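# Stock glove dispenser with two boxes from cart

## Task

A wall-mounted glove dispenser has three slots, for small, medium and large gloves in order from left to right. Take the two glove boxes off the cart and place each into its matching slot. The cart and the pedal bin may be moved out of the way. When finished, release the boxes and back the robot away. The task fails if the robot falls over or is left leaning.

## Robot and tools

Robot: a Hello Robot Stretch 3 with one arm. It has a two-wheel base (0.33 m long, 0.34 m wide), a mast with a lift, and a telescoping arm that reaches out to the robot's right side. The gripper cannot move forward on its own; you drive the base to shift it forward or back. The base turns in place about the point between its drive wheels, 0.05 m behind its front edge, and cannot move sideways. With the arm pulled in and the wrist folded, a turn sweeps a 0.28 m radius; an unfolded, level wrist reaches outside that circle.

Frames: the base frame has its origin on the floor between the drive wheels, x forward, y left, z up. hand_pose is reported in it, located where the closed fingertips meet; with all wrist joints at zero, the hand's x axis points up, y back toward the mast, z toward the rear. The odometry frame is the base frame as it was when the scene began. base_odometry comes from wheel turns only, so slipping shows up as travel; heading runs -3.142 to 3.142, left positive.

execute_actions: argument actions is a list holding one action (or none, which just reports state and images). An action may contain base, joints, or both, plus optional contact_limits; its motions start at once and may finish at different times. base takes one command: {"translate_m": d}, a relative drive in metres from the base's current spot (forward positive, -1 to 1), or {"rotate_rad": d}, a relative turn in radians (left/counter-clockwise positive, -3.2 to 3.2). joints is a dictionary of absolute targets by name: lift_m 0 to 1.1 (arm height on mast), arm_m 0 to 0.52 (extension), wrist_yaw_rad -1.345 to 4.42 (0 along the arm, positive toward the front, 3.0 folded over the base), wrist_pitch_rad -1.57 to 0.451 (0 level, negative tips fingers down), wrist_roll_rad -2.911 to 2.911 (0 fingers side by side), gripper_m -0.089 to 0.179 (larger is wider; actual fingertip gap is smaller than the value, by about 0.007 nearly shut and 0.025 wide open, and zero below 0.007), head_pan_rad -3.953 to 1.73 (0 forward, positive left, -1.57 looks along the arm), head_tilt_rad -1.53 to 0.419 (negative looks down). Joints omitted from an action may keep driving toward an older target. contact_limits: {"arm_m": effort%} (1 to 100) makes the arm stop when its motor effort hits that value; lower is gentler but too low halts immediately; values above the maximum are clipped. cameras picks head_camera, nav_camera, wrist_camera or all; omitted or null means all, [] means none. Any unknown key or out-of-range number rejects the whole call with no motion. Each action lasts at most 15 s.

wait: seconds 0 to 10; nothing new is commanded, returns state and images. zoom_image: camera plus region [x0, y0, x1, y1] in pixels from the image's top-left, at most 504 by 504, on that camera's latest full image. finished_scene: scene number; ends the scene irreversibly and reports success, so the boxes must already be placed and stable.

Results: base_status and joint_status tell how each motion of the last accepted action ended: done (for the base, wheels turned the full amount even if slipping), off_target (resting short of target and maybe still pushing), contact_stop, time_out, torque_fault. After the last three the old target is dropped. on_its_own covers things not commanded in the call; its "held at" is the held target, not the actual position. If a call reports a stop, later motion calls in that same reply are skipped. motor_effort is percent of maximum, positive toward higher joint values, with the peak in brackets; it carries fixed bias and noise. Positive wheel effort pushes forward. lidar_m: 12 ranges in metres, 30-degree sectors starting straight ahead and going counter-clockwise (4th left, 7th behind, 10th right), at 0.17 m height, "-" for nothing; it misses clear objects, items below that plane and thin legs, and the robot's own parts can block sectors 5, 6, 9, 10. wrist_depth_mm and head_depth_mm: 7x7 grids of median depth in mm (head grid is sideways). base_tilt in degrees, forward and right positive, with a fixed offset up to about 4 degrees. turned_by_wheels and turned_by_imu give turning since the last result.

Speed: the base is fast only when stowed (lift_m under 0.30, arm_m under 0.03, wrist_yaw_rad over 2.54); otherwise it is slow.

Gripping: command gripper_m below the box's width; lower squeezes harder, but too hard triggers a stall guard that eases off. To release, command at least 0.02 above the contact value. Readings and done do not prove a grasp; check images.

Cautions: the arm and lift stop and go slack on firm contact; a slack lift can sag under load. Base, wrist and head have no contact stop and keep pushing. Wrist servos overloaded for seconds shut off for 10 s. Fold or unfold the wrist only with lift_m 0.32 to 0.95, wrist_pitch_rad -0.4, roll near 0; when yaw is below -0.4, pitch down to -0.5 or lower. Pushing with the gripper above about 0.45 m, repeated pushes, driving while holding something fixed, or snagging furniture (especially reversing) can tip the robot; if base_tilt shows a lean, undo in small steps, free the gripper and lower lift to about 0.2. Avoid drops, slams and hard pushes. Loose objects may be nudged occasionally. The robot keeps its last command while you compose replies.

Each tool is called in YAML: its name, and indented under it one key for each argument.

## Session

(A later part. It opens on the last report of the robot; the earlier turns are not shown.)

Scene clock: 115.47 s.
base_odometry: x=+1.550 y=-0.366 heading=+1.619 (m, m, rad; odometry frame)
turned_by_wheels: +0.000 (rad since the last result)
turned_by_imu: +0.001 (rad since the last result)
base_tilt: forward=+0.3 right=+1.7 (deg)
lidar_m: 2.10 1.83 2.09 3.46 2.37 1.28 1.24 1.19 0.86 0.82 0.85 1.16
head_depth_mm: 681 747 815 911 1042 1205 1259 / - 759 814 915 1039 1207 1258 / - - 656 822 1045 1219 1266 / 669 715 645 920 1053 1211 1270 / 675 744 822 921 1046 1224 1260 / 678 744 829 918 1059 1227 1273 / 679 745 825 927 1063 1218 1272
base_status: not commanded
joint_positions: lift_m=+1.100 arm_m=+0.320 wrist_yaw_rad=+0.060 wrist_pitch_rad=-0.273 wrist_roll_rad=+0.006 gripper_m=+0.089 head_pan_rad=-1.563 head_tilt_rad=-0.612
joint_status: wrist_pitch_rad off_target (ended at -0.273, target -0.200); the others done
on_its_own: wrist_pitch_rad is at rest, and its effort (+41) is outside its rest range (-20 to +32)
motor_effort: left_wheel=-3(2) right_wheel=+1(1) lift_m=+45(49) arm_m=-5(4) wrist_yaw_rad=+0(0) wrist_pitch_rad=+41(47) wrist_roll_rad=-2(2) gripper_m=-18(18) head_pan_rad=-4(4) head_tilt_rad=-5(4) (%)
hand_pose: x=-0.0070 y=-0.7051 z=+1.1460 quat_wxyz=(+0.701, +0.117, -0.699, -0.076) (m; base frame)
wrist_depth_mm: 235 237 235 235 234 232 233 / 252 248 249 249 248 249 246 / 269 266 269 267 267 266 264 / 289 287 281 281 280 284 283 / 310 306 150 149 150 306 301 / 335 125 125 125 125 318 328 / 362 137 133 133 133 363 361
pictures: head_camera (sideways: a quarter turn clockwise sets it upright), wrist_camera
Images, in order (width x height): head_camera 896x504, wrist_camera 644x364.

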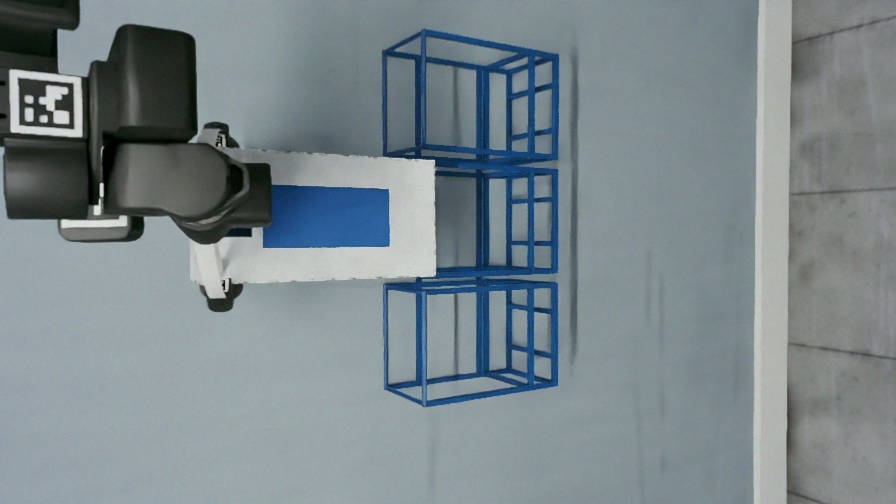

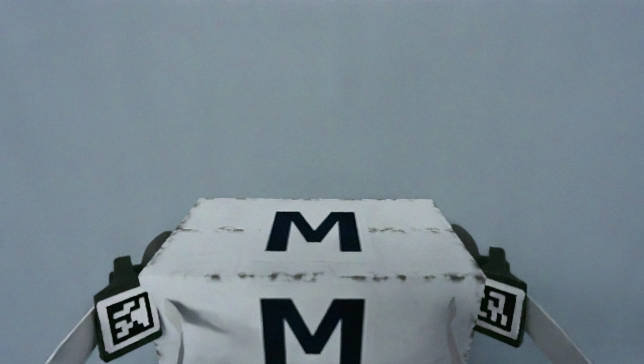

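execute_actions:
  actions:
    - {"joints":{"arm_m":0.39}}
  cameras: ["head_camera"]

zoom_image:
  camera: "head_camera"
  region: [280,100,530,350]

Scene clock: 121.17 s.
base_odometry: x=+1.550 y=-0.366 heading=+1.619 (m, m, rad; odometry frame)
turned_by_wheels: +0.000 (rad since the last result)
turned_by_imu: +0.001 (rad since the last result)
base_tilt: forward=+0.3 right=+1.6 (deg)
lidar_m: 2.10 1.83 2.09 3.47 2.38 1.27 1.24 1.19 0.86 0.82 0.85 1.16
head_depth_mm: 688 737 812 911 1036 1198 1260 / - 749 820 918 1042 1211 1259 / - 676 724 885 1045 1212 1258 / 667 714 727 918 1051 1222 1265 / 679 743 823 922 1056 1221 1267 / 678 745 822 917 1055 1228 1269 / 680 747 824 926 1054 1231 1268
base_status: not commanded
joint_positions: lift_m=+1.100 arm_m=+0.390 wrist_yaw_rad=+0.060 wrist_pitch_rad=-0.273 wrist_roll_rad=+0.006 gripper_m=+0.089 head_pan_rad=-1.563 head_tilt_rad=-0.612
joint_status: all done
on_its_own: wrist_pitch_rad is at rest, and its effort (+41) is outside its rest range (-20 to +32)
motor_effort: left_wheel=-2(2) right_wheel=+2(2) lift_m=+45(44) arm_m=+5(7) wrist_yaw_rad=+0(0) wrist_pitch_rad=+41(41) wrist_roll_rad=-2(2) gripper_m=-18(18) head_pan_rad=-4(4) head_tilt_rad=-4(4) (%)
hand_pose: x=-0.0070 y=-0.7744 z=+1.1460 quat_wxyz=(+0.701, +0.117, -0.699, -0.076) (m; base frame)
wrist_depth_mm: 172 172 171 170 170 172 171 / 182 182 181 183 181 180 180 / 195 194 194 193 193 194 193 / 209 208 206 205 203 207 206 / 225 222 150 149 150 222 221 / 245 126 126 126 126 234 241 / 263 137 133 133 133 268 261
pictures: head_camera (sideways: a quarter turn clockwise sets it upright)
Images, in order (width x height): head_camera 896x504.

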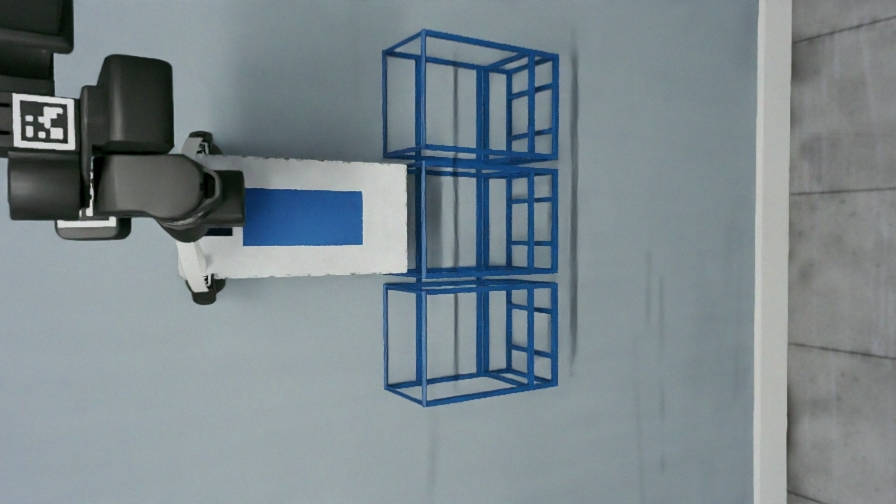

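Region (280, 100, 530, 350) of head_camera's 896x504 image, scaled by 2.016, with more detail than that image has.

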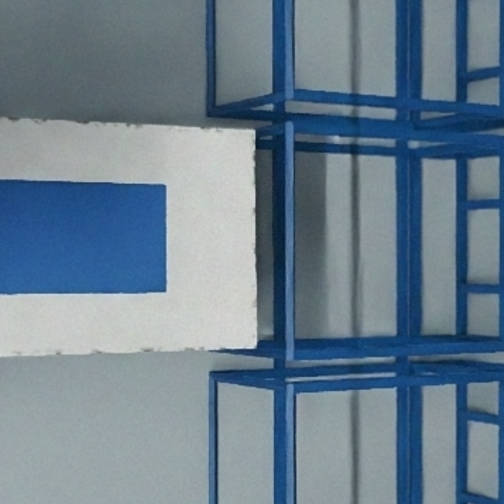

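execute_actions:
  actions:
    - {"joints":{"arm_m":0.408,"lift_m":1.09}}
  cameras: []

execute_actions:
  actions:
    - {"joints":{"lift_m":1.06}}
  cameras: ["head_camera"]

zoom_image:
  camera: "head_camera"
  region: [280,100,530,350]

Scene clock: 128.87 s.
base_odometry: x=+1.550 y=-0.366 heading=+1.619 (m, m, rad; odometry frame)
turned_by_wheels: +0.000 (rad since the last result)
turned_by_imu: +0.001 (rad since the last result)
base_tilt: forward=+0.3 right=+1.7 (deg)
lidar_m: 2.10 1.83 2.09 3.46 2.38 1.27 1.24 1.19 0.86 0.83 0.85 1.16
head_depth_mm: 691 734 816 909 1032 1203 1255 / - 757 819 916 1038 1202 1255 / - - 743 891 1047 1211 1257 / 668 709 739 922 1049 1214 1263 / 677 741 825 924 1051 1222 1263 / 677 748 827 921 1053 1225 1268 / 678 748 826 928 1051 1229 1278
base_status: not commanded
joint_positions: lift_m=+1.090 arm_m=+0.408 wrist_yaw_rad=+0.060 wrist_pitch_rad=-0.273 wrist_roll_rad=+0.006 gripper_m=+0.089 head_pan_rad=-1.563 head_tilt_rad=-0.612
joint_status: all done
on_its_own: wrist_pitch_rad is at rest, and its effort (+41) is outside its rest range (-20 to +32)
motor_effort: left_wheel=-2(3) right_wheel=+2(2) lift_m=+37(44) arm_m=+5(8) wrist_yaw_rad=+0(1) wrist_pitch_rad=+41(41) wrist_roll_rad=-2(2) gripper_m=-18(18) head_pan_rad=-4(4) head_tilt_rad=-5(4) (%)
hand_pose: x=-0.0070 y=-0.7924 z=+1.1362 quat_wxyz=(+0.701, +0.117, -0.699, -0.076) (m; base frame)
wrist_depth_mm: 155 155 155 155 154 153 153 / 165 165 165 164 163 164 163 / 176 175 176 176 174 175 174 / 188 188 186 185 185 186 185 / 203 199 150 150 151 201 201 / 220 125 126 125 125 211 216 / 237 137 133 132 132 242 235
pictures: none
No camera images: the call's "cameras" was empty. Leave "cameras" out to get every camera's image.

Scene clock: 129.93 s.
base_odometry: x=+1.550 y=-0.366 heading=+1.619 (m, m, rad; odometry frame)
turned_by_wheels: +0.000 (rad since the last result)
turned_by_imu: +0.000 (rad since the last result)
base_tilt: forward=+0.3 right=+1.7 (deg)
lidar_m: 2.10 1.83 2.10 3.47 2.38 1.27 1.24 1.19 0.86 0.83 0.86 1.16
head_depth_mm: 655 745 814 907 1036 1199 1254 / 656 742 814 914 1047 1200 1263 / 658 - 755 873 1041 1212 1262 / 674 732 747 919 1052 1214 1262 / 675 741 824 922 1051 1218 1258 / 677 743 828 917 1049 1230 1268 / 677 747 827 934 1060 1234 1276
base_status: not commanded
joint_positions: lift_m=+1.060 arm_m=+0.408 wrist_yaw_rad=+0.060 wrist_pitch_rad=-0.273 wrist_roll_rad=+0.006 gripper_m=+0.089 head_pan_rad=-1.563 head_tilt_rad=-0.612
joint_status: all done
on_its_own: wrist_pitch_rad is at rest, and its effort (+41) is outside its rest range (-20 to +32)
motor_effort: left_wheel=-2(2) right_wheel=+2(1) lift_m=+38(37) arm_m=+5(5) wrist_yaw_rad=+0(0) wrist_pitch_rad=+41(41) wrist_roll_rad=-2(2) gripper_m=-18(18) head_pan_rad=-3(3) head_tilt_rad=-5(4) (%)
hand_pose: x=-0.0070 y=-0.7924 z=+1.1062 quat_wxyz=(+0.701, +0.117, -0.699, -0.076) (m; base frame)
wrist_depth_mm: 155 155 155 155 153 153 153 / 165 165 164 165 164 163 164 / 176 175 176 175 175 173 173 / 188 188 186 185 185 187 185 / 203 200 149 149 151 200 200 / 221 126 126 126 126 211 218 / 236 136 132 132 132 239 234
pictures: head_camera (sideways: a quarter turn clockwise sets it upright)
Images, in order (width x height): head_camera 896x504.

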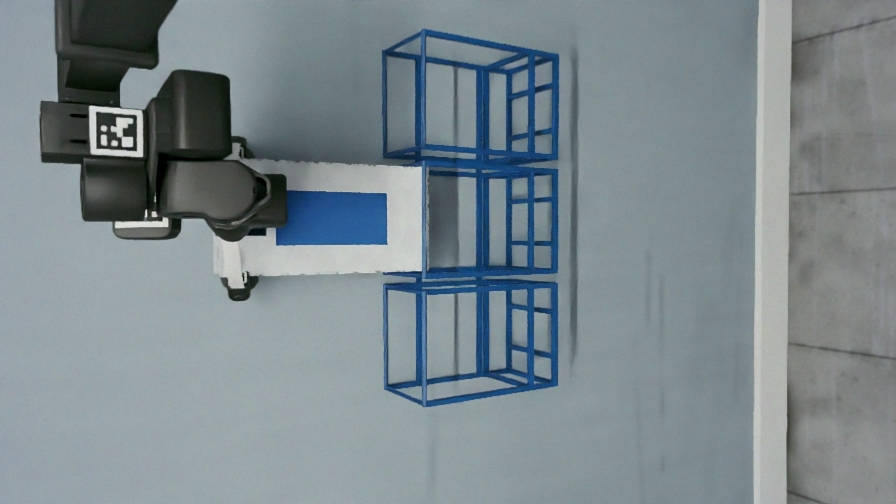

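Region (280, 100, 530, 350) of head_camera's 896x504 image, scaled by 2.016, with more detail than that image has.

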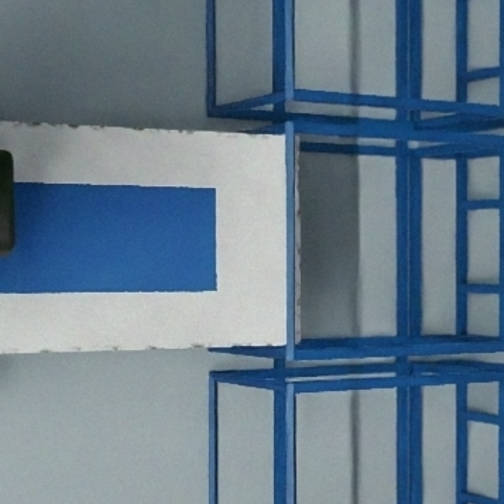

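execute_actions:
  actions:
    - {"joints":{"lift_m":1.03}}
  cameras: []

execute_actions:
  actions:
    - {"joints":{"lift_m":0.91}}
  cameras: ["head_camera","wrist_camera"]

Scene clock: 145.70 s.
base_odometry: x=+1.550 y=-0.366 heading=+1.619 (m, m, rad; odometry frame)
turned_by_wheels: +0.000 (rad since the last result)
turned_by_imu: +0.001 (rad since the last result)
base_tilt: forward=+0.3 right=+1.7 (deg)
lidar_m: 2.10 1.83 2.09 3.48 2.38 1.28 1.24 1.18 0.86 0.82 0.85 1.16
head_depth_mm: 671 - 815 914 1038 1200 1257 / 666 - 819 915 1041 1207 1260 / 675 - 760 816 1050 1205 1261 / 675 731 752 891 1050 1209 1263 / 678 741 823 923 1055 1222 1260 / 681 744 823 924 1053 1227 1272 / 681 745 823 925 1057 1223 1274
base_status: not commanded
joint_positions: lift_m=+1.030 arm_m=+0.408 wrist_yaw_rad=+0.060 wrist_pitch_rad=-0.273 wrist_roll_rad=+0.006 gripper_m=+0.089 head_pan_rad=-1.563 head_tilt_rad=-0.612
joint_status: all done
on_its_own: wrist_pitch_rad is at rest, and its effort (+41) is outside its rest range (-20 to +32)
motor_effort: left_wheel=-3(3) right_wheel=+2(2) lift_m=+37(38) arm_m=+5(5) wrist_yaw_rad=+0(0) wrist_pitch_rad=+41(41) wrist_roll_rad=-2(2) gripper_m=-18(19) head_pan_rad=-4(3) head_tilt_rad=-4(4) (%)
hand_pose: x=-0.0070 y=-0.7924 z=+1.0762 quat_wxyz=(+0.701, +0.117, -0.699, -0.076) (m; base frame)
wrist_depth_mm: 156 155 155 155 155 154 154 / 166 165 165 165 163 163 163 / 176 175 175 174 175 174 173 / 189 188 185 186 184 188 186 / 205 199 150 150 151 201 202 / 220 126 126 125 126 211 215 / 238 136 133 133 133 241 235
pictures: none
No camera images: the call's "cameras" was empty. Leave "cameras" out to get every camera's image.

Scene clock: 147.63 s.
base_odometry: x=+1.550 y=-0.366 heading=+1.619 (m, m, rad; odometry frame)
turned_by_wheels: +0.000 (rad since the last result)
turned_by_imu: +0.000 (rad since the last result)
base_tilt: forward=+0.3 right=+1.7 (deg)
lidar_m: 2.11 1.83 2.09 3.48 2.38 1.27 1.24 1.18 0.86 0.83 0.85 1.16
head_depth_mm: 672 737 795 - 1062 1204 1259 / 672 736 - 932 1039 1207 1250 / 677 737 - 832 1045 1215 1263 / 677 743 795 835 1051 1214 1256 / 678 741 823 922 1057 1217 1263 / 678 745 826 914 1056 1228 1270 / 679 746 821 925 1055 1235 1271
base_status: not commanded
joint_positions: lift_m=+0.910 arm_m=+0.408 wrist_yaw_rad=+0.060 wrist_pitch_rad=-0.273 wrist_roll_rad=+0.006 gripper_m=+0.089 head_pan_rad=-1.563 head_tilt_rad=-0.612
joint_status: all done
on_its_own: wrist_pitch_rad is at rest, and its effort (+41) is outside its rest range (-20 to +32)
motor_effort: left_wheel=-3(2) right_wheel=+2(2) lift_m=+37(40) arm_m=+5(5) wrist_yaw_rad=-1(0) wrist_pitch_rad=+41(41) wrist_roll_rad=-2(2) gripper_m=-18(17) head_pan_rad=-4(4) head_tilt_rad=-4(5) (%)
hand_pose: x=-0.0070 y=-0.7924 z=+0.9562 quat_wxyz=(+0.701, +0.117, -0.699, -0.076) (m; base frame)
wrist_depth_mm: 155 156 154 154 154 154 154 / 166 165 166 165 164 163 164 / 176 176 175 174 175 173 174 / 189 189 186 185 184 187 186 / 204 201 150 149 151 201 201 / 219 126 125 125 125 211 214 / 236 136 133 132 132 238 232
pictures: head_camera (sideways: a quarter turn clockwise sets it upright), wrist_camera
Images, in order (width x height): head_camera 896x504, wrist_camera 644x364.

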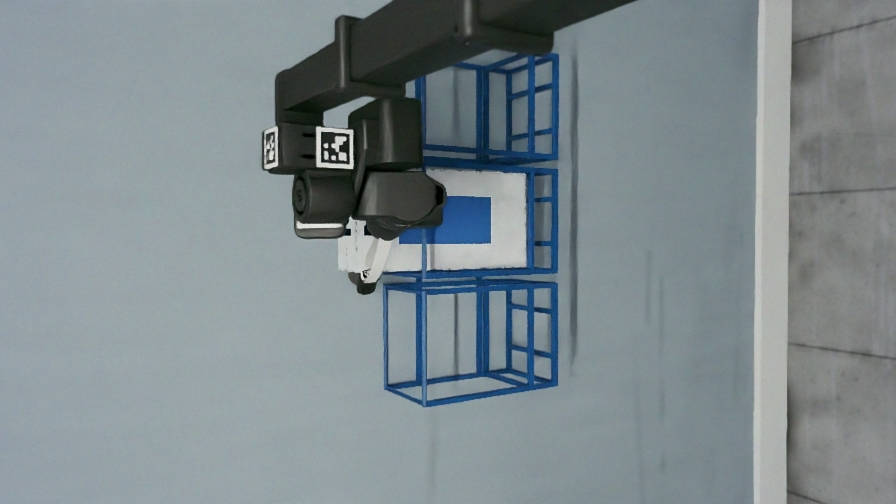

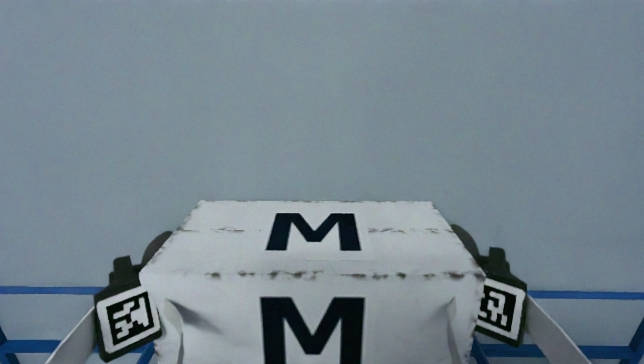

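execute_actions:
  actions:
    - {"joints":{"lift_m":0.876}}
  cameras: ["head_camera","wrist_camera"]

Scene clock: 152.67 s.
base_odometry: x=+1.550 y=-0.366 heading=+1.619 (m, m, rad; odometry frame)
turned_by_wheels: +0.000 (rad since the last result)
turned_by_imu: +0.001 (rad since the last result)
base_tilt: forward=+0.3 right=+1.7 (deg)
lidar_m: 2.11 1.83 2.09 3.48 2.38 1.28 1.24 1.18 0.86 0.83 0.85 1.16
head_depth_mm: 672 739 812 - - 1229 1255 / 673 739 793 943 1038 1200 1261 / 675 740 795 842 1045 1220 1253 / 676 741 805 854 1044 1214 1261 / 679 742 824 924 1050 1217 1266 / 679 745 825 922 1054 1218 1266 / 680 750 829 936 1056 1227 1269
base_status: not commanded
joint_positions: lift_m=+0.876 arm_m=+0.408 wrist_yaw_rad=+0.060 wrist_pitch_rad=-0.253 wrist_roll_rad=+0.006 gripper_m=+0.089 head_pan_rad=-1.563 head_tilt_rad=-0.612
joint_status: all done
motor_effort: left_wheel=-2(2) right_wheel=+2(2) lift_m=+32(36) arm_m=+5(5) wrist_yaw_rad=+0(0) wrist_pitch_rad=+29(41) wrist_roll_rad=-2(2) gripper_m=-19(18) head_pan_rad=-4(3) head_tilt_rad=-4(5) (%)
hand_pose: x=-0.0069 y=-0.7942 z=+0.9275 quat_wxyz=(+0.702, +0.110, -0.700, -0.069) (m; base frame)
wrist_depth_mm: 156 156 156 155 155 155 155 / 167 166 166 164 164 163 164 / 176 176 174 175 174 175 173 / 188 188 187 184 184 186 185 / 202 197 149 149 150 196 198 / 216 125 126 125 125 200 214 / 226 138 133 132 132 234 230
pictures: head_camera (sideways: a quarter turn clockwise sets it upright), wrist_camera
Images, in order (width x height): head_camera 896x504, wrist_camera 644x364.

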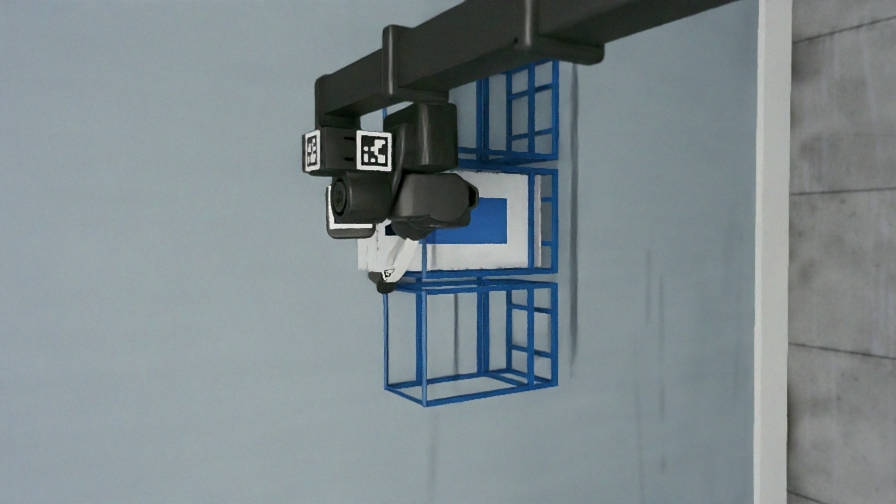

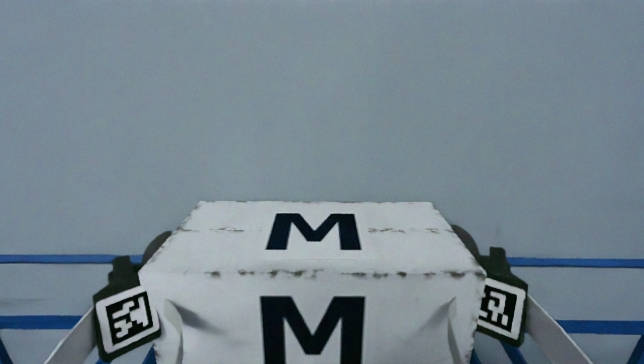

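execute_actions:
  actions:
    - {"joints":{"gripper_m":0.165,"wrist_pitch_rad":-0.23}}
  cameras: ["wrist_camera"]

execute_actions:
  actions:
    - {"joints":{"lift_m":0.94}}
  cameras: ["head_camera"]

Scene clock: 158.77 s.
base_odometry: x=+1.550 y=-0.366 heading=+1.619 (m, m, rad; odometry frame)
turned_by_wheels: +0.000 (rad since the last result)
turned_by_imu: +0.001 (rad since the last result)
base_tilt: forward=+0.3 right=+1.7 (deg)
lidar_m: 2.11 1.83 2.09 3.46 2.38 1.28 1.24 1.18 0.86 0.82 0.85 1.16
head_depth_mm: 674 736 816 - - 1234 1257 / 672 736 791 947 1043 1205 1258 / 674 737 798 834 1047 1205 1260 / 674 740 809 847 1045 1216 1261 / 677 743 824 924 1052 1218 1260 / 679 745 826 920 1054 1232 1266 / 680 745 826 924 1063 1227 1276
base_status: not commanded
joint_positions: lift_m=+0.876 arm_m=+0.408 wrist_yaw_rad=+0.059 wrist_pitch_rad=-0.254 wrist_roll_rad=+0.009 gripper_m=+0.165 head_pan_rad=-1.563 head_tilt_rad=-0.612
joint_status: all done
motor_effort: left_wheel=-2(4) right_wheel=+1(4) lift_m=+32(33) arm_m=+5(5) wrist_yaw_rad=+1(1) wrist_pitch_rad=+13(28) wrist_roll_rad=-4(7) gripper_m=-1(83) head_pan_rad=-4(3) head_tilt_rad=-4(4) (%)
hand_pose: x=-0.0072 y=-0.7941 z=+0.9270 quat_wxyz=(+0.701, +0.110, -0.701, -0.070) (m; base frame)
wrist_depth_mm: 155 156 155 155 155 155 154 / 165 165 164 164 165 163 164 / 176 175 175 174 174 173 173 / 186 187 185 186 186 185 187 / 200 198 163 162 163 195 198 / 213 126 126 126 126 129 214 / - 120 119 118 118 140 231
pictures: wrist_camera
Images, in order (width x height): wrist_camera 644x364.

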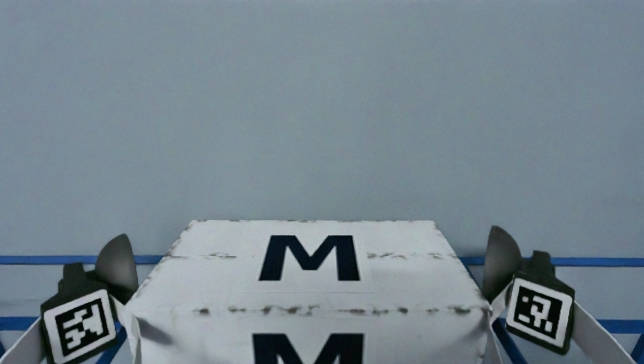

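Scene clock: 160.17 s.
base_odometry: x=+1.550 y=-0.366 heading=+1.619 (m, m, rad; odometry frame)
turned_by_wheels: +0.000 (rad since the last result)
turned_by_imu: +0.000 (rad since the last result)
base_tilt: forward=+0.4 right=+1.7 (deg)
lidar_m: 2.11 1.83 2.09 3.48 2.38 1.27 1.24 1.18 0.86 0.82 0.85 1.16
head_depth_mm: 672 737 - 909 1041 1203 1261 / 673 728 - 919 1040 1214 1256 / 673 738 - 819 1045 1208 1258 / 678 741 811 824 1052 1222 1269 / 678 741 820 924 1049 1219 1268 / 679 745 827 917 1059 1224 1264 / 681 748 828 935 1055 1224 1270
base_status: not commanded
joint_positions: lift_m=+0.940 arm_m=+0.408 wrist_yaw_rad=+0.059 wrist_pitch_rad=-0.253 wrist_roll_rad=+0.009 gripper_m=+0.165 head_pan_rad=-1.563 head_tilt_rad=-0.612
joint_status: all done
motor_effort: left_wheel=-1(2) right_wheel=+1(1) lift_m=+39(39) arm_m=+5(5) wrist_yaw_rad=+1(1) wrist_pitch_rad=+12(13) wrist_roll_rad=-4(4) gripper_m=+0(0) head_pan_rad=-4(4) head_tilt_rad=-5(5) (%)
hand_pose: x=-0.0072 y=-0.7943 z=+0.9912 quat_wxyz=(+0.701, +0.110, -0.701, -0.069) (m; base frame)
wrist_depth_mm: 155 156 155 155 155 154 154 / 165 165 164 163 163 163 163 / 176 175 175 175 175 174 173 / 187 186 186 187 186 185 185 / 200 200 200 200 199 195 199 / 212 216 214 214 213 215 213 / - 229 185 185 225 235 230
pictures: head_camera (sideways: a quarter turn clockwise sets it upright)
Images, in order (width x height): head_camera 896x504.

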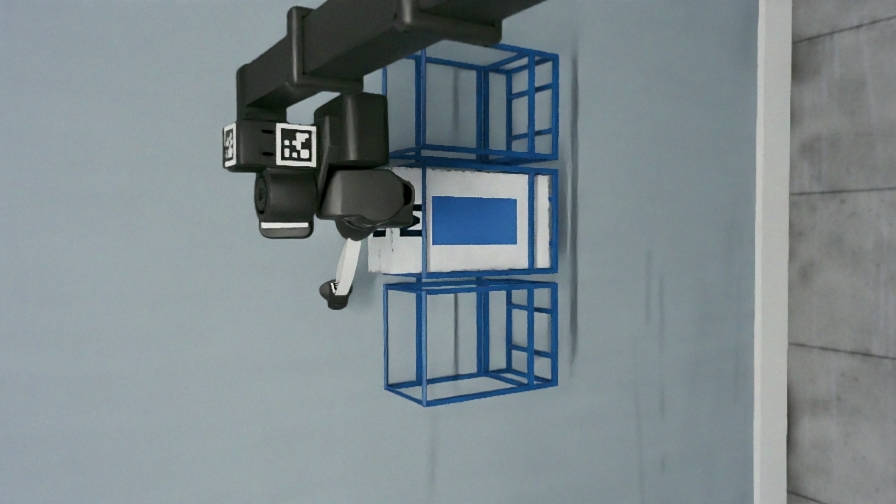

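execute_actions:
  actions:
    - {"base":{"rotate_rad":-0.655},"joints":{"arm_m":0.1,"gripper_m":0.179,"wrist_pitch_rad":-0.28}}
  cameras: []

execute_actions:
  actions:
    - {"base":{"translate_m":-0.785},"joints":{"lift_m":0.9,"wrist_yaw_rad":-0.08}}
  cameras: []

execute_actions:
  actions:
    - {"base":{"rotate_rad":-0.925},"joints":{"arm_m":0.3}}
  cameras: ["head_camera","wrist_camera"]

Scene clock: 171.23 s.
base_odometry: x=+1.550 y=-0.366 heading=+0.964 (m, m, rad; odometry frame)
turned_by_wheels: -0.655 (rad since the last result)
turned_by_imu: -0.650 (rad since the last result)
base_tilt: forward=+0.3 right=+1.7 (deg)
lidar_m: 1.03 2.10 1.83 1.86 3.48 2.78 1.33 1.24 1.38 0.90 0.83 0.83
head_depth_mm: 1073 1205 1380 1529 - - 1257 / 977 1100 1234 1357 - - 1256 / 910 1007 1113 1219 - - 1266 / 847 928 1028 1127 1278 1425 1264 / 789 862 941 1041 1176 1337 1271 / 744 809 878 966 1078 1199 1267 / 703 755 819 880 984 1104 1202
base_status: done
joint_positions: lift_m=+0.940 arm_m=+0.100 wrist_yaw_rad=+0.059 wrist_pitch_rad=-0.293 wrist_roll_rad=+0.008 gripper_m=+0.179 head_pan_rad=-1.563 head_tilt_rad=-0.613
joint_status: all done
motor_effort: left_wheel=+2(8) right_wheel=-2(7) lift_m=+39(39) arm_m=-6(7) wrist_yaw_rad=+1(1) wrist_pitch_rad=+7(11) wrist_roll_rad=-3(4) gripper_m=+0(66) head_pan_rad=-3(4) head_tilt_rad=-4(4) (%)
hand_pose: x=-0.0075 y=-0.4833 z=+0.9815 quat_wxyz=(+0.700, +0.124, -0.699, -0.083) (m; base frame)
wrist_depth_mm: 421 467 544 653 813 - - / 433 496 574 698 881 - - / 449 521 598 736 972 - - / 469 533 647 796 - - - / 497 574 689 873 - - - / 500 630 755 923 - - - / - 647 777 - - - -
pictures: none
No camera images: the call's "cameras" was empty. Leave "cameras" out to get every camera's image.

Scene clock: 180.33 s.
base_odometry: x=+1.103 y=-1.011 heading=+0.965 (m, m, rad; odometry frame)
turned_by_wheels: +0.000 (rad since the last result)
turned_by_imu: -0.001 (rad since the last result)
base_tilt: forward=+0.3 right=+1.6 (deg)
lidar_m: 1.64 2.72 2.18 2.63 3.40 1.75 1.14 0.61 0.61 1.30 1.31 1.32
head_depth_mm: 1073 1151 1232 1343 - - 1186 / 1179 1271 1379 1510 - - 1225 / 1310 1436 1566 1717 - - 1238 / 1370 1504 1652 1864 1841 1495 1259 / 1291 1380 1532 1710 1803 1503 1262 / 1206 1304 1423 1559 1719 1514 1259 / 1135 1221 1324 1451 1582 1511 1275
base_status: done
joint_positions: lift_m=+0.900 arm_m=+0.100 wrist_yaw_rad=-0.077 wrist_pitch_rad=-0.293 wrist_roll_rad=+0.008 gripper_m=+0.179 head_pan_rad=-1.563 head_tilt_rad=-0.613
joint_status: all done
motor_effort: left_wheel=+3(4) right_wheel=-3(7) lift_m=+32(34) arm_m=-6(5) wrist_yaw_rad=-2(1) wrist_pitch_rad=+7(7) wrist_roll_rad=-3(3) gripper_m=-1(0) head_pan_rad=-4(4) head_tilt_rad=-4(4) (%)
hand_pose: x=-0.0398 y=-0.4830 z=+0.9418 quat_wxyz=(+0.693, +0.076, -0.705, -0.131) (m; base frame)
wrist_depth_mm: 796 947 - - 832 711 606 / 839 983 - - 903 739 633 / 859 - - - 944 762 664 / 905 - - - - 787 684 / 930 - - - - 892 671 / 940 - - - - 959 574 / - - - - - 987 471
pictures: none
No camera images: the call's "cameras" was empty. Leave "cameras" out to get every camera's image.

Scene clock: 183.03 s.
base_odometry: x=+1.103 y=-1.011 heading=+0.040 (m, m, rad; odometry frame)
turned_by_wheels: -0.925 (rad since the last result)
turned_by_imu: -0.919 (rad since the last result)
base_tilt: forward=+0.3 right=+1.7 (deg)
lidar_m: 1.31 1.35 1.81 2.47 2.18 2.91 2.98 1.53 0.62 0.61 0.63 1.37
head_depth_mm: 864 948 1028 - 1359 1450 1269 / 860 952 1022 - 913 1382 1234 / 865 942 1030 - 900 1038 1180 / 863 944 1046 1071 904 1041 1186 / 864 948 1047 1116 904 1043 1187 / 864 949 1049 1139 906 1045 1163 / 863 947 1054 1177 1290 1459 1261
base_status: done
joint_positions: lift_m=+0.900 arm_m=+0.300 wrist_yaw_rad=-0.078 wrist_pitch_rad=-0.293 wrist_roll_rad=+0.008 gripper_m=+0.179 head_pan_rad=-1.563 head_tilt_rad=-0.613
joint_status: all done
motor_effort: left_wheel=+3(8) right_wheel=-2(6) lift_m=+32(31) arm_m=+5(4) wrist_yaw_rad=-1(1) wrist_pitch_rad=+7(7) wrist_roll_rad=-3(3) gripper_m=+0(0) head_pan_rad=-4(4) head_tilt_rad=-4(3) (%)
hand_pose: x=-0.0401 y=-0.6822 z=+0.9418 quat_wxyz=(+0.693, +0.076, -0.705, -0.131) (m; base frame)
wrist_depth_mm: 415 434 448 451 479 508 513 / 435 457 481 491 509 538 559 / 471 488 504 519 551 574 595 / 499 520 529 337 588 620 652 / 531 558 311 301 631 671 712 / 569 484 488 329 689 707 810 / - 457 430 363 759 831 858
pictures: head_camera (sideways: a quarter turn clockwise sets it upright), wrist_camera
Images, in order (width x height): head_camera 896x504, wrist_camera 644x364.

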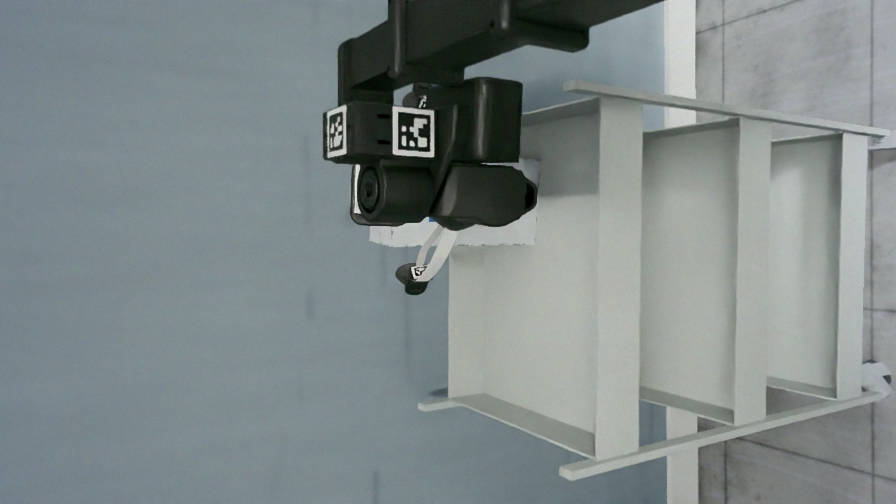

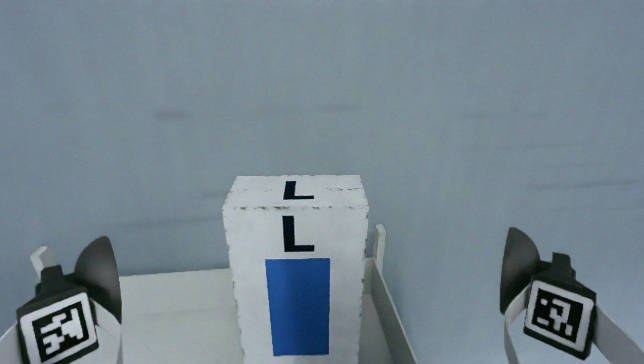

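execute_actions:
  actions:
    - {"base":{"translate_m":-0.012},"joints":{"arm_m":0.454,"wrist_yaw_rad":-0.05,"lift_m":0.885}}
  cameras: ["wrist_camera"]

Scene clock: 193.20 s.
base_odometry: x=+1.091 y=-1.011 heading=+0.040 (m, m, rad; odometry frame)
turned_by_wheels: +0.000 (rad since the last result)
turned_by_imu: +0.001 (rad since the last result)
base_tilt: forward=+0.3 right=+1.7 (deg)
lidar_m: 1.33 1.36 1.83 2.41 2.18 2.91 2.99 1.52 1.09 0.61 0.63 1.38
head_depth_mm: 863 941 1027 - 1369 1439 1256 / 861 947 1013 1169 965 1417 1257 / 868 940 - 915 903 1040 1181 / 860 947 1032 936 904 1044 1189 / 866 948 1044 1119 909 1039 1189 / 865 949 1049 1117 910 1048 1163 / 864 943 1044 1180 1278 1454 1268
base_status: done
joint_positions: lift_m=+0.885 arm_m=+0.454 wrist_yaw_rad=-0.052 wrist_pitch_rad=-0.293 wrist_roll_rad=+0.008 gripper_m=+0.179 head_pan_rad=-1.563 head_tilt_rad=-0.613
joint_status: all done
motor_effort: left_wheel=+3(5) right_wheel=-2(7) lift_m=+31(33) arm_m=+5(5) wrist_yaw_rad=+2(2) wrist_pitch_rad=+7(7) wrist_roll_rad=-3(3) gripper_m=+1(0) head_pan_rad=-3(4) head_tilt_rad=-3(4) (%)
hand_pose: x=-0.0339 y=-0.8366 z=+0.9268 quat_wxyz=(+0.694, +0.085, -0.704, -0.122) (m; base frame)
wrist_depth_mm: 291 298 304 315 327 334 346 / 308 319 325 334 350 355 368 / 330 338 346 359 376 390 403 / 346 360 373 386 399 415 432 / 376 384 401 419 433 458 479 / 394 419 182 180 197 492 520 / - 447 153 152 158 546 569
pictures: wrist_camera
Images, in order (width x height): wrist_camera 644x364.

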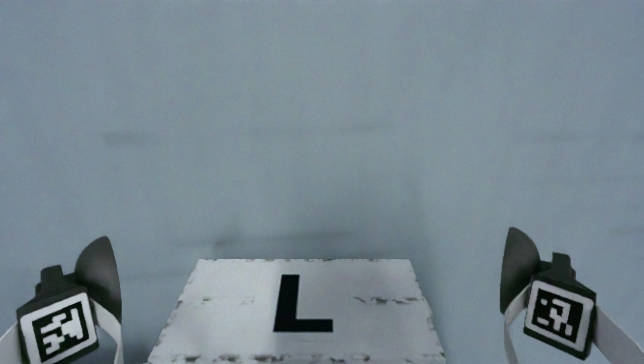

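execute_actions:
  actions:
    - {"base":{"translate_m":0.007},"joints":{"lift_m":0.838}}
  cameras: ["wrist_camera"]

execute_actions:
  actions:
    - {"joints":{"gripper_m":0.088}}
  cameras: ["wrist_camera"]

execute_actions:
  actions:
    - {"joints":{"lift_m":0.865,"wrist_pitch_rad":-0.22}}
  cameras: ["head_camera","wrist_camera"]

Scene clock: 199.87 s.
base_odometry: x=+1.098 y=-1.011 heading=+0.040 (m, m, rad; odometry frame)
turned_by_wheels: +0.000 (rad since the last result)
turned_by_imu: +0.001 (rad since the last result)
base_tilt: forward=+0.3 right=+1.7 (deg)
lidar_m: 1.32 1.36 1.82 2.44 2.18 2.91 2.99 1.53 1.09 0.61 0.63 1.38
head_depth_mm: 867 946 1049 1151 - 1450 1233 / 860 947 1029 - 898 1377 1229 / 864 946 1029 925 898 1043 1174 / 859 949 1048 1065 906 1041 1183 / 865 948 1052 1122 905 1044 1189 / 863 948 1052 1120 912 1018 1165 / 863 952 1053 1170 1262 1449 1264
base_status: done
joint_positions: lift_m=+0.838 arm_m=+0.454 wrist_yaw_rad=-0.052 wrist_pitch_rad=-0.293 wrist_roll_rad=+0.008 gripper_m=+0.179 head_pan_rad=-1.563 head_tilt_rad=-0.613
joint_status: all done
motor_effort: left_wheel=+3(8) right_wheel=-3(5) lift_m=+31(30) arm_m=+5(5) wrist_yaw_rad=+2(1) wrist_pitch_rad=+7(7) wrist_roll_rad=-3(3) gripper_m=-1(0) head_pan_rad=-4(4) head_tilt_rad=-3(4) (%)
hand_pose: x=-0.0339 y=-0.8366 z=+0.8798 quat_wxyz=(+0.694, +0.085, -0.704, -0.122) (m; base frame)
wrist_depth_mm: 293 298 304 315 324 336 343 / 304 312 327 338 347 362 371 / 326 337 343 359 371 382 398 / 348 356 357 377 388 416 430 / 372 385 143 143 144 449 472 / 389 130 126 126 126 130 531 / - 314 138 137 138 551 576
pictures: wrist_camera
Images, in order (width x height): wrist_camera 644x364.

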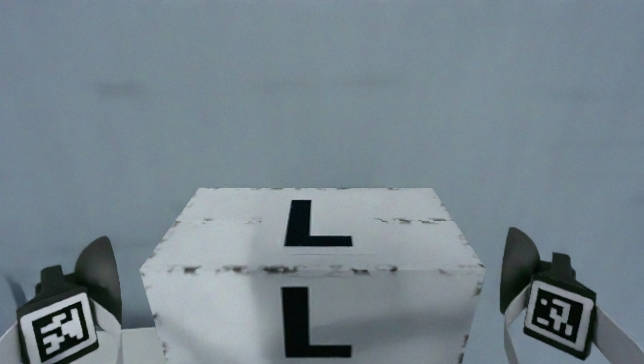

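Scene clock: 201.27 s.
base_odometry: x=+1.098 y=-1.011 heading=+0.040 (m, m, rad; odometry frame)
turned_by_wheels: +0.000 (rad since the last result)
turned_by_imu: +0.000 (rad since the last result)
base_tilt: forward=+0.3 right=+1.7 (deg)
lidar_m: 1.32 1.36 1.82 2.45 2.18 2.91 2.99 1.52 1.09 0.61 0.63 1.38
head_depth_mm: 863 942 1046 1149 - 1450 1230 / 860 944 1029 - 899 1381 1234 / 862 944 1034 927 899 1036 1181 / 860 945 1048 1065 905 1042 1177 / 862 949 1049 1123 904 1041 1176 / 866 946 1055 1115 904 1015 1157 / 863 951 1053 1176 1265 1458 1262
base_status: not commanded
joint_positions: lift_m=+0.838 arm_m=+0.454 wrist_yaw_rad=-0.052 wrist_pitch_rad=-0.293 wrist_roll_rad=+0.008 gripper_m=+0.089 head_pan_rad=-1.563 head_tilt_rad=-0.613
joint_status: all done
motor_effort: left_wheel=+3(3) right_wheel=-3(3) lift_m=+31(31) arm_m=+5(5) wrist_yaw_rad=+1(1) wrist_pitch_rad=+7(7) wrist_roll_rad=-3(3) gripper_m=-18(91) head_pan_rad=-4(3) head_tilt_rad=-4(4) (%)
hand_pose: x=-0.0339 y=-0.8366 z=+0.8798 quat_wxyz=(+0.694, +0.085, -0.704, -0.122) (m; base frame)
wrist_depth_mm: 292 297 308 316 323 331 349 / 308 317 330 338 347 359 371 / 328 334 348 357 371 384 403 / 346 362 359 373 390 421 429 / 374 380 142 143 143 439 476 / 398 127 127 127 127 486 529 / 364 315 139 139 139 567 580
pictures: wrist_camera
Images, in order (width x height): wrist_camera 644x364.

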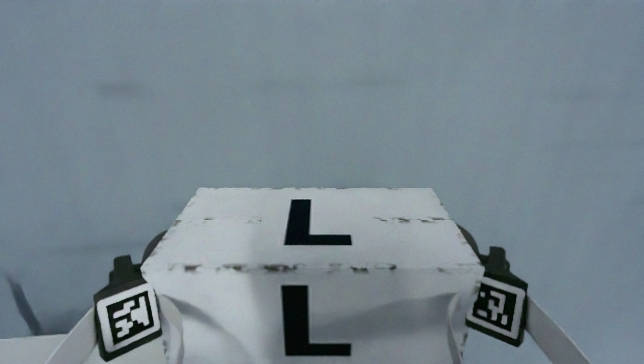

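Scene clock: 202.30 s.
base_odometry: x=+1.098 y=-1.011 heading=+0.040 (m, m, rad; odometry frame)
turned_by_wheels: +0.000 (rad since the last result)
turned_by_imu: +0.000 (rad since the last result)
base_tilt: forward=+0.4 right=+1.7 (deg)
lidar_m: 1.32 1.35 1.82 2.44 2.19 2.92 2.99 1.53 1.09 0.61 0.63 1.38
head_depth_mm: 859 944 1046 1130 - 1445 1262 / 864 945 1024 1192 925 1377 1227 / 862 947 1015 908 898 1039 1173 / 858 946 1028 1070 907 1040 1181 / 864 948 1045 1126 908 1041 1188 / 867 952 1056 1121 904 1025 1160 / 863 943 1052 1177 1266 1457 1269
base_status: not commanded
joint_positions: lift_m=+0.865 arm_m=+0.454 wrist_yaw_rad=-0.052 wrist_pitch_rad=-0.292 wrist_roll_rad=+0.008 gripper_m=+0.089 head_pan_rad=-1.563 head_tilt_rad=-0.613
joint_status: wrist_pitch_rad off_target (ended at -0.292, target -0.220); the others done
on_its_own: wrist_pitch_rad is at rest, and its effort (+40) is outside its rest range (-20 to +32)
motor_effort: left_wheel=+4(3) right_wheel=-2(3) lift_m=+44(46) arm_m=+5(5) wrist_yaw_rad=+2(1) wrist_pitch_rad=+40(41) wrist_roll_rad=-3(4) gripper_m=-18(19) head_pan_rad=-4(4) head_tilt_rad=-4(4) (%)
hand_pose: x=-0.0339 y=-0.8368 z=+0.9066 quat_wxyz=(+0.694, +0.084, -0.704, -0.122) (m; base frame)
wrist_depth_mm: 288 295 307 317 329 335 348 / 309 317 325 338 349 357 368 / 327 339 345 356 377 382 396 / 347 357 365 375 389 418 431 / 375 388 146 145 146 448 477 / 408 128 128 128 128 483 519 / 434 318 139 138 138 573 573
pictures: head_camera (sideways: a quarter turn clockwise sets it upright), wrist_camera
Images, in order (width x height): head_camera 896x504, wrist_camera 644x364.

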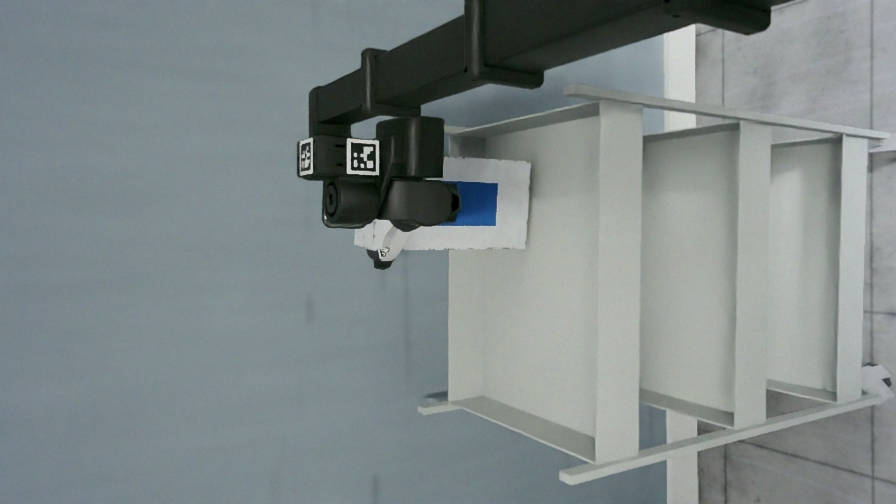

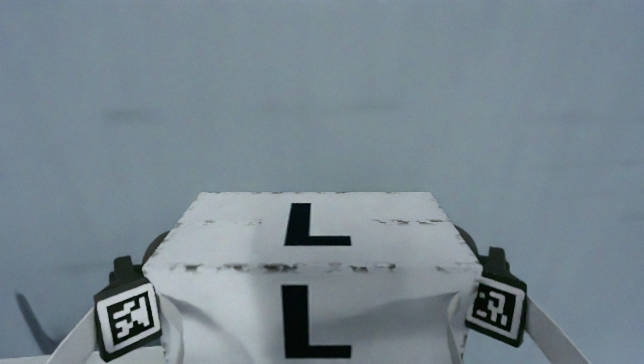

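execute_actions:
  actions:
    - {"joints":{"lift_m":0.99}}
  cameras: []

execute_actions:
  actions:
    - {"base":{"rotate_rad":0.775},"joints":{"arm_m":0.25,"wrist_yaw_rad":0.05,"lift_m":1.1}}
  cameras: []

execute_actions:
  actions:
    - {"base":{"translate_m":0.682},"joints":{"wrist_pitch_rad":-0.18}}
  cameras: []

execute_actions:
  actions:
    - {"base":{"rotate_rad":0.805},"joints":{"arm_m":0.28}}
  cameras: ["head_camera","wrist_camera"]

Scene clock: 223.47 s.
base_odometry: x=+1.098 y=-1.011 heading=+0.040 (m, m, rad; odometry frame)
turned_by_wheels: +0.000 (rad since the last result)
turned_by_imu: +0.001 (rad since the last result)
base_tilt: forward=+0.3 right=+1.7 (deg)
lidar_m: 1.32 1.36 1.82 2.45 2.18 2.91 3.00 1.52 1.09 0.61 0.63 1.37
head_depth_mm: 862 920 1085 1174 1336 1447 1262 / 859 920 1061 1154 918 1387 1233 / 860 920 808 1040 901 1042 1180 / 865 943 1011 1074 902 1038 1183 / 864 946 1045 1120 907 1036 1189 / 865 945 1050 1119 910 1019 1167 / 864 945 1052 1179 1259 1460 1276
base_status: not commanded
joint_positions: lift_m=+0.990 arm_m=+0.454 wrist_yaw_rad=-0.052 wrist_pitch_rad=-0.292 wrist_roll_rad=+0.008 gripper_m=+0.089 head_pan_rad=-1.563 head_tilt_rad=-0.613
joint_status: all done
on_its_own: wrist_pitch_rad is at rest, and its effort (+40) is outside its rest range (-20 to +32)
motor_effort: left_wheel=+3(3) right_wheel=-3(3) lift_m=+45(45) arm_m=+5(5) wrist_yaw_rad=+2(2) wrist_pitch_rad=+40(40) wrist_roll_rad=-3(3) gripper_m=-18(19) head_pan_rad=-4(3) head_tilt_rad=-4(3) (%)
hand_pose: x=-0.0339 y=-0.8368 z=+1.0316 quat_wxyz=(+0.694, +0.084, -0.704, -0.122) (m; base frame)
wrist_depth_mm: 288 298 305 316 322 337 343 / 306 317 325 334 349 356 368 / 326 337 347 360 373 388 404 / 349 360 366 384 401 416 432 / 374 383 146 146 146 447 479 / 399 128 127 128 128 481 517 / 431 296 137 138 138 563 578
pictures: none
No camera images: the call's "cameras" was empty. Leave "cameras" out to get every camera's image.

Scene clock: 226.20 s.
base_odometry: x=+1.098 y=-1.011 heading=+0.815 (m, m, rad; odometry frame)
turned_by_wheels: +0.775 (rad since the last result)
turned_by_imu: +0.771 (rad since the last result)
base_tilt: forward=+0.4 right=+1.7 (deg)
lidar_m: 1.50 2.49 2.18 2.39 3.00 2.22 1.23 0.61 0.61 1.18 1.32 1.32
head_depth_mm: 963 - 1128 1226 1266 989 1103 / - - 1231 1356 1508 1490 1226 / - - 583 634 1663 1494 1256 / 1232 1326 578 646 1790 1494 1265 / 1366 1483 1647 1850 1841 1508 1264 / 1321 1432 1552 1685 1775 1506 1269 / 1232 1324 1409 1529 1677 1498 1267
base_status: done
joint_positions: lift_m=+1.100 arm_m=+0.250 wrist_yaw_rad=+0.052 wrist_pitch_rad=-0.292 wrist_roll_rad=+0.003 gripper_m=+0.089 head_pan_rad=-1.563 head_tilt_rad=-0.613
joint_status: all done
on_its_own: wrist_pitch_rad is at rest, and its effort (+40) is outside its rest range (-20 to +32)
motor_effort: left_wheel=-2(8) right_wheel=+1(10) lift_m=+45(46) arm_m=-6(7) wrist_yaw_rad=-1(8) wrist_pitch_rad=+40(40) wrist_roll_rad=+0(3) gripper_m=-18(18) head_pan_rad=-3(4) head_tilt_rad=-3(3) (%)
hand_pose: x=-0.0092 y=-0.6335 z=+1.1416 quat_wxyz=(+0.701, +0.121, -0.698, -0.085) (m; base frame)
wrist_depth_mm: 738 853 - 846 692 585 499 / 775 925 - 922 731 607 528 / 808 961 - 962 782 607 540 / 849 989 - 997 799 659 564 / 853 - 146 146 147 679 588 / 936 128 128 128 128 677 610 / 906 142 138 138 138 787 622
pictures: none
No camera images: the call's "cameras" was empty. Leave "cameras" out to get every camera's image.

Scene clock: 234.03 s.
base_odometry: x=+1.566 y=-0.515 heading=+0.815 (m, m, rad; odometry frame)
turned_by_wheels: +0.000 (rad since the last result)
turned_by_imu: +0.001 (rad since the last result)
base_tilt: forward=+0.3 right=+1.7 (deg)
lidar_m: 0.93 1.55 2.26 1.96 3.10 3.19 1.25 1.10 1.51 0.97 0.82 0.82
head_depth_mm: 1383 - 1630 1800 1838 1492 1264 / - - 1497 1733 1840 1479 1263 / - - 587 641 1662 1489 1254 / 949 1013 581 1192 1458 1496 1263 / 882 951 1040 1157 1283 1411 1255 / 815 870 947 1034 1139 1264 1264 / 750 807 867 946 1030 1131 1217
base_status: done
joint_positions: lift_m=+1.100 arm_m=+0.250 wrist_yaw_rad=+0.051 wrist_pitch_rad=-0.257 wrist_roll_rad=+0.003 gripper_m=+0.089 head_pan_rad=-1.563 head_tilt_rad=-0.613
joint_status: wrist_pitch_rad off_target (ended at -0.257, target -0.180)
on_its_own: wrist_pitch_rad is at rest, and its effort (+43) is outside its rest range (-20 to +32)
motor_effort: left_wheel=-2(3) right_wheel=+2(7) lift_m=+45(45) arm_m=-5(6) wrist_yaw_rad=-1(1) wrist_pitch_rad=+43(46) wrist_roll_rad=+0(1) gripper_m=-18(18) head_pan_rad=-4(3) head_tilt_rad=-3(4) (%)
hand_pose: x=-0.0091 y=-0.6367 z=+1.1499 quat_wxyz=(+0.702, +0.109, -0.700, -0.073) (m; base frame)
wrist_depth_mm: 373 431 515 650 892 - 861 / 379 449 542 666 942 - 888 / 398 466 563 757 - - 904 / 409 484 581 752 - - 968 / 428 489 146 145 147 - 971 / 445 129 129 129 128 - - / 454 326 138 138 138 - -
pictures: none
No camera images: the call's "cameras" was empty. Leave "cameras" out to get every camera's image.

Scene clock: 236.27 s.
base_odometry: x=+1.566 y=-0.515 heading=+1.620 (m, m, rad; odometry frame)
turned_by_wheels: +0.805 (rad since the last result)
turned_by_imu: +0.800 (rad since the last result)
base_tilt: forward=+0.3 right=+1.7 (deg)
lidar_m: 2.26 1.96 2.30 3.48 2.17 1.12 1.09 1.18 0.85 0.82 0.85 1.14
head_depth_mm: 674 752 806 906 1034 1183 1248 / - - 810 909 1030 1201 1255 / - - 617 674 1038 1194 1257 / 661 715 609 881 1032 1203 1258 / 672 738 809 802 1039 1207 1264 / 672 736 810 834 1048 1211 1267 / 675 739 818 920 1046 1218 1265
base_status: done
joint_positions: lift_m=+1.100 arm_m=+0.280 wrist_yaw_rad=+0.050 wrist_pitch_rad=-0.257 wrist_roll_rad=+0.003 gripper_m=+0.089 head_pan_rad=-1.563 head_tilt_rad=-0.613
joint_status: all done
on_its_own: wrist_pitch_rad is at rest, and its effort (+43) is outside its rest range (-20 to +32)
motor_effort: left_wheel=-2(10) right_wheel=+1(8) lift_m=+45(44) arm_m=+5(6) wrist_yaw_rad=-1(1) wrist_pitch_rad=+43(43) wrist_roll_rad=-1(0) gripper_m=-19(18) head_pan_rad=-3(4) head_tilt_rad=-5(4) (%)
hand_pose: x=-0.0093 y=-0.6660 z=+1.1499 quat_wxyz=(+0.702, +0.108, -0.700, -0.073) (m; base frame)
wrist_depth_mm: 265 266 268 266 267 267 268 / 283 285 281 282 282 284 285 / 299 298 301 298 301 298 302 / 318 321 319 314 315 322 321 / 345 338 146 145 146 344 343 / 374 128 128 128 128 359 367 / 397 247 137 137 137 411 404
pictures: head_camera (sideways: a quarter turn clockwise sets it upright), wrist_camera
Images, in order (width x height): head_camera 896x504, wrist_camera 644x364.

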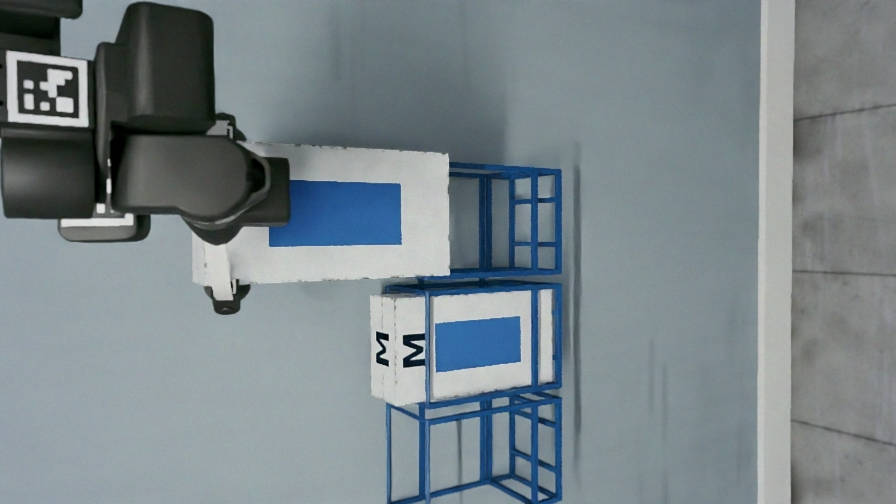

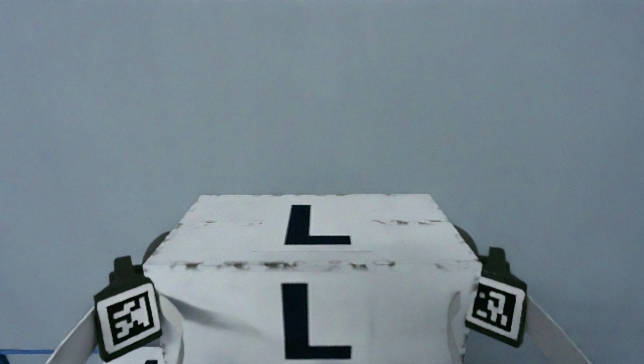

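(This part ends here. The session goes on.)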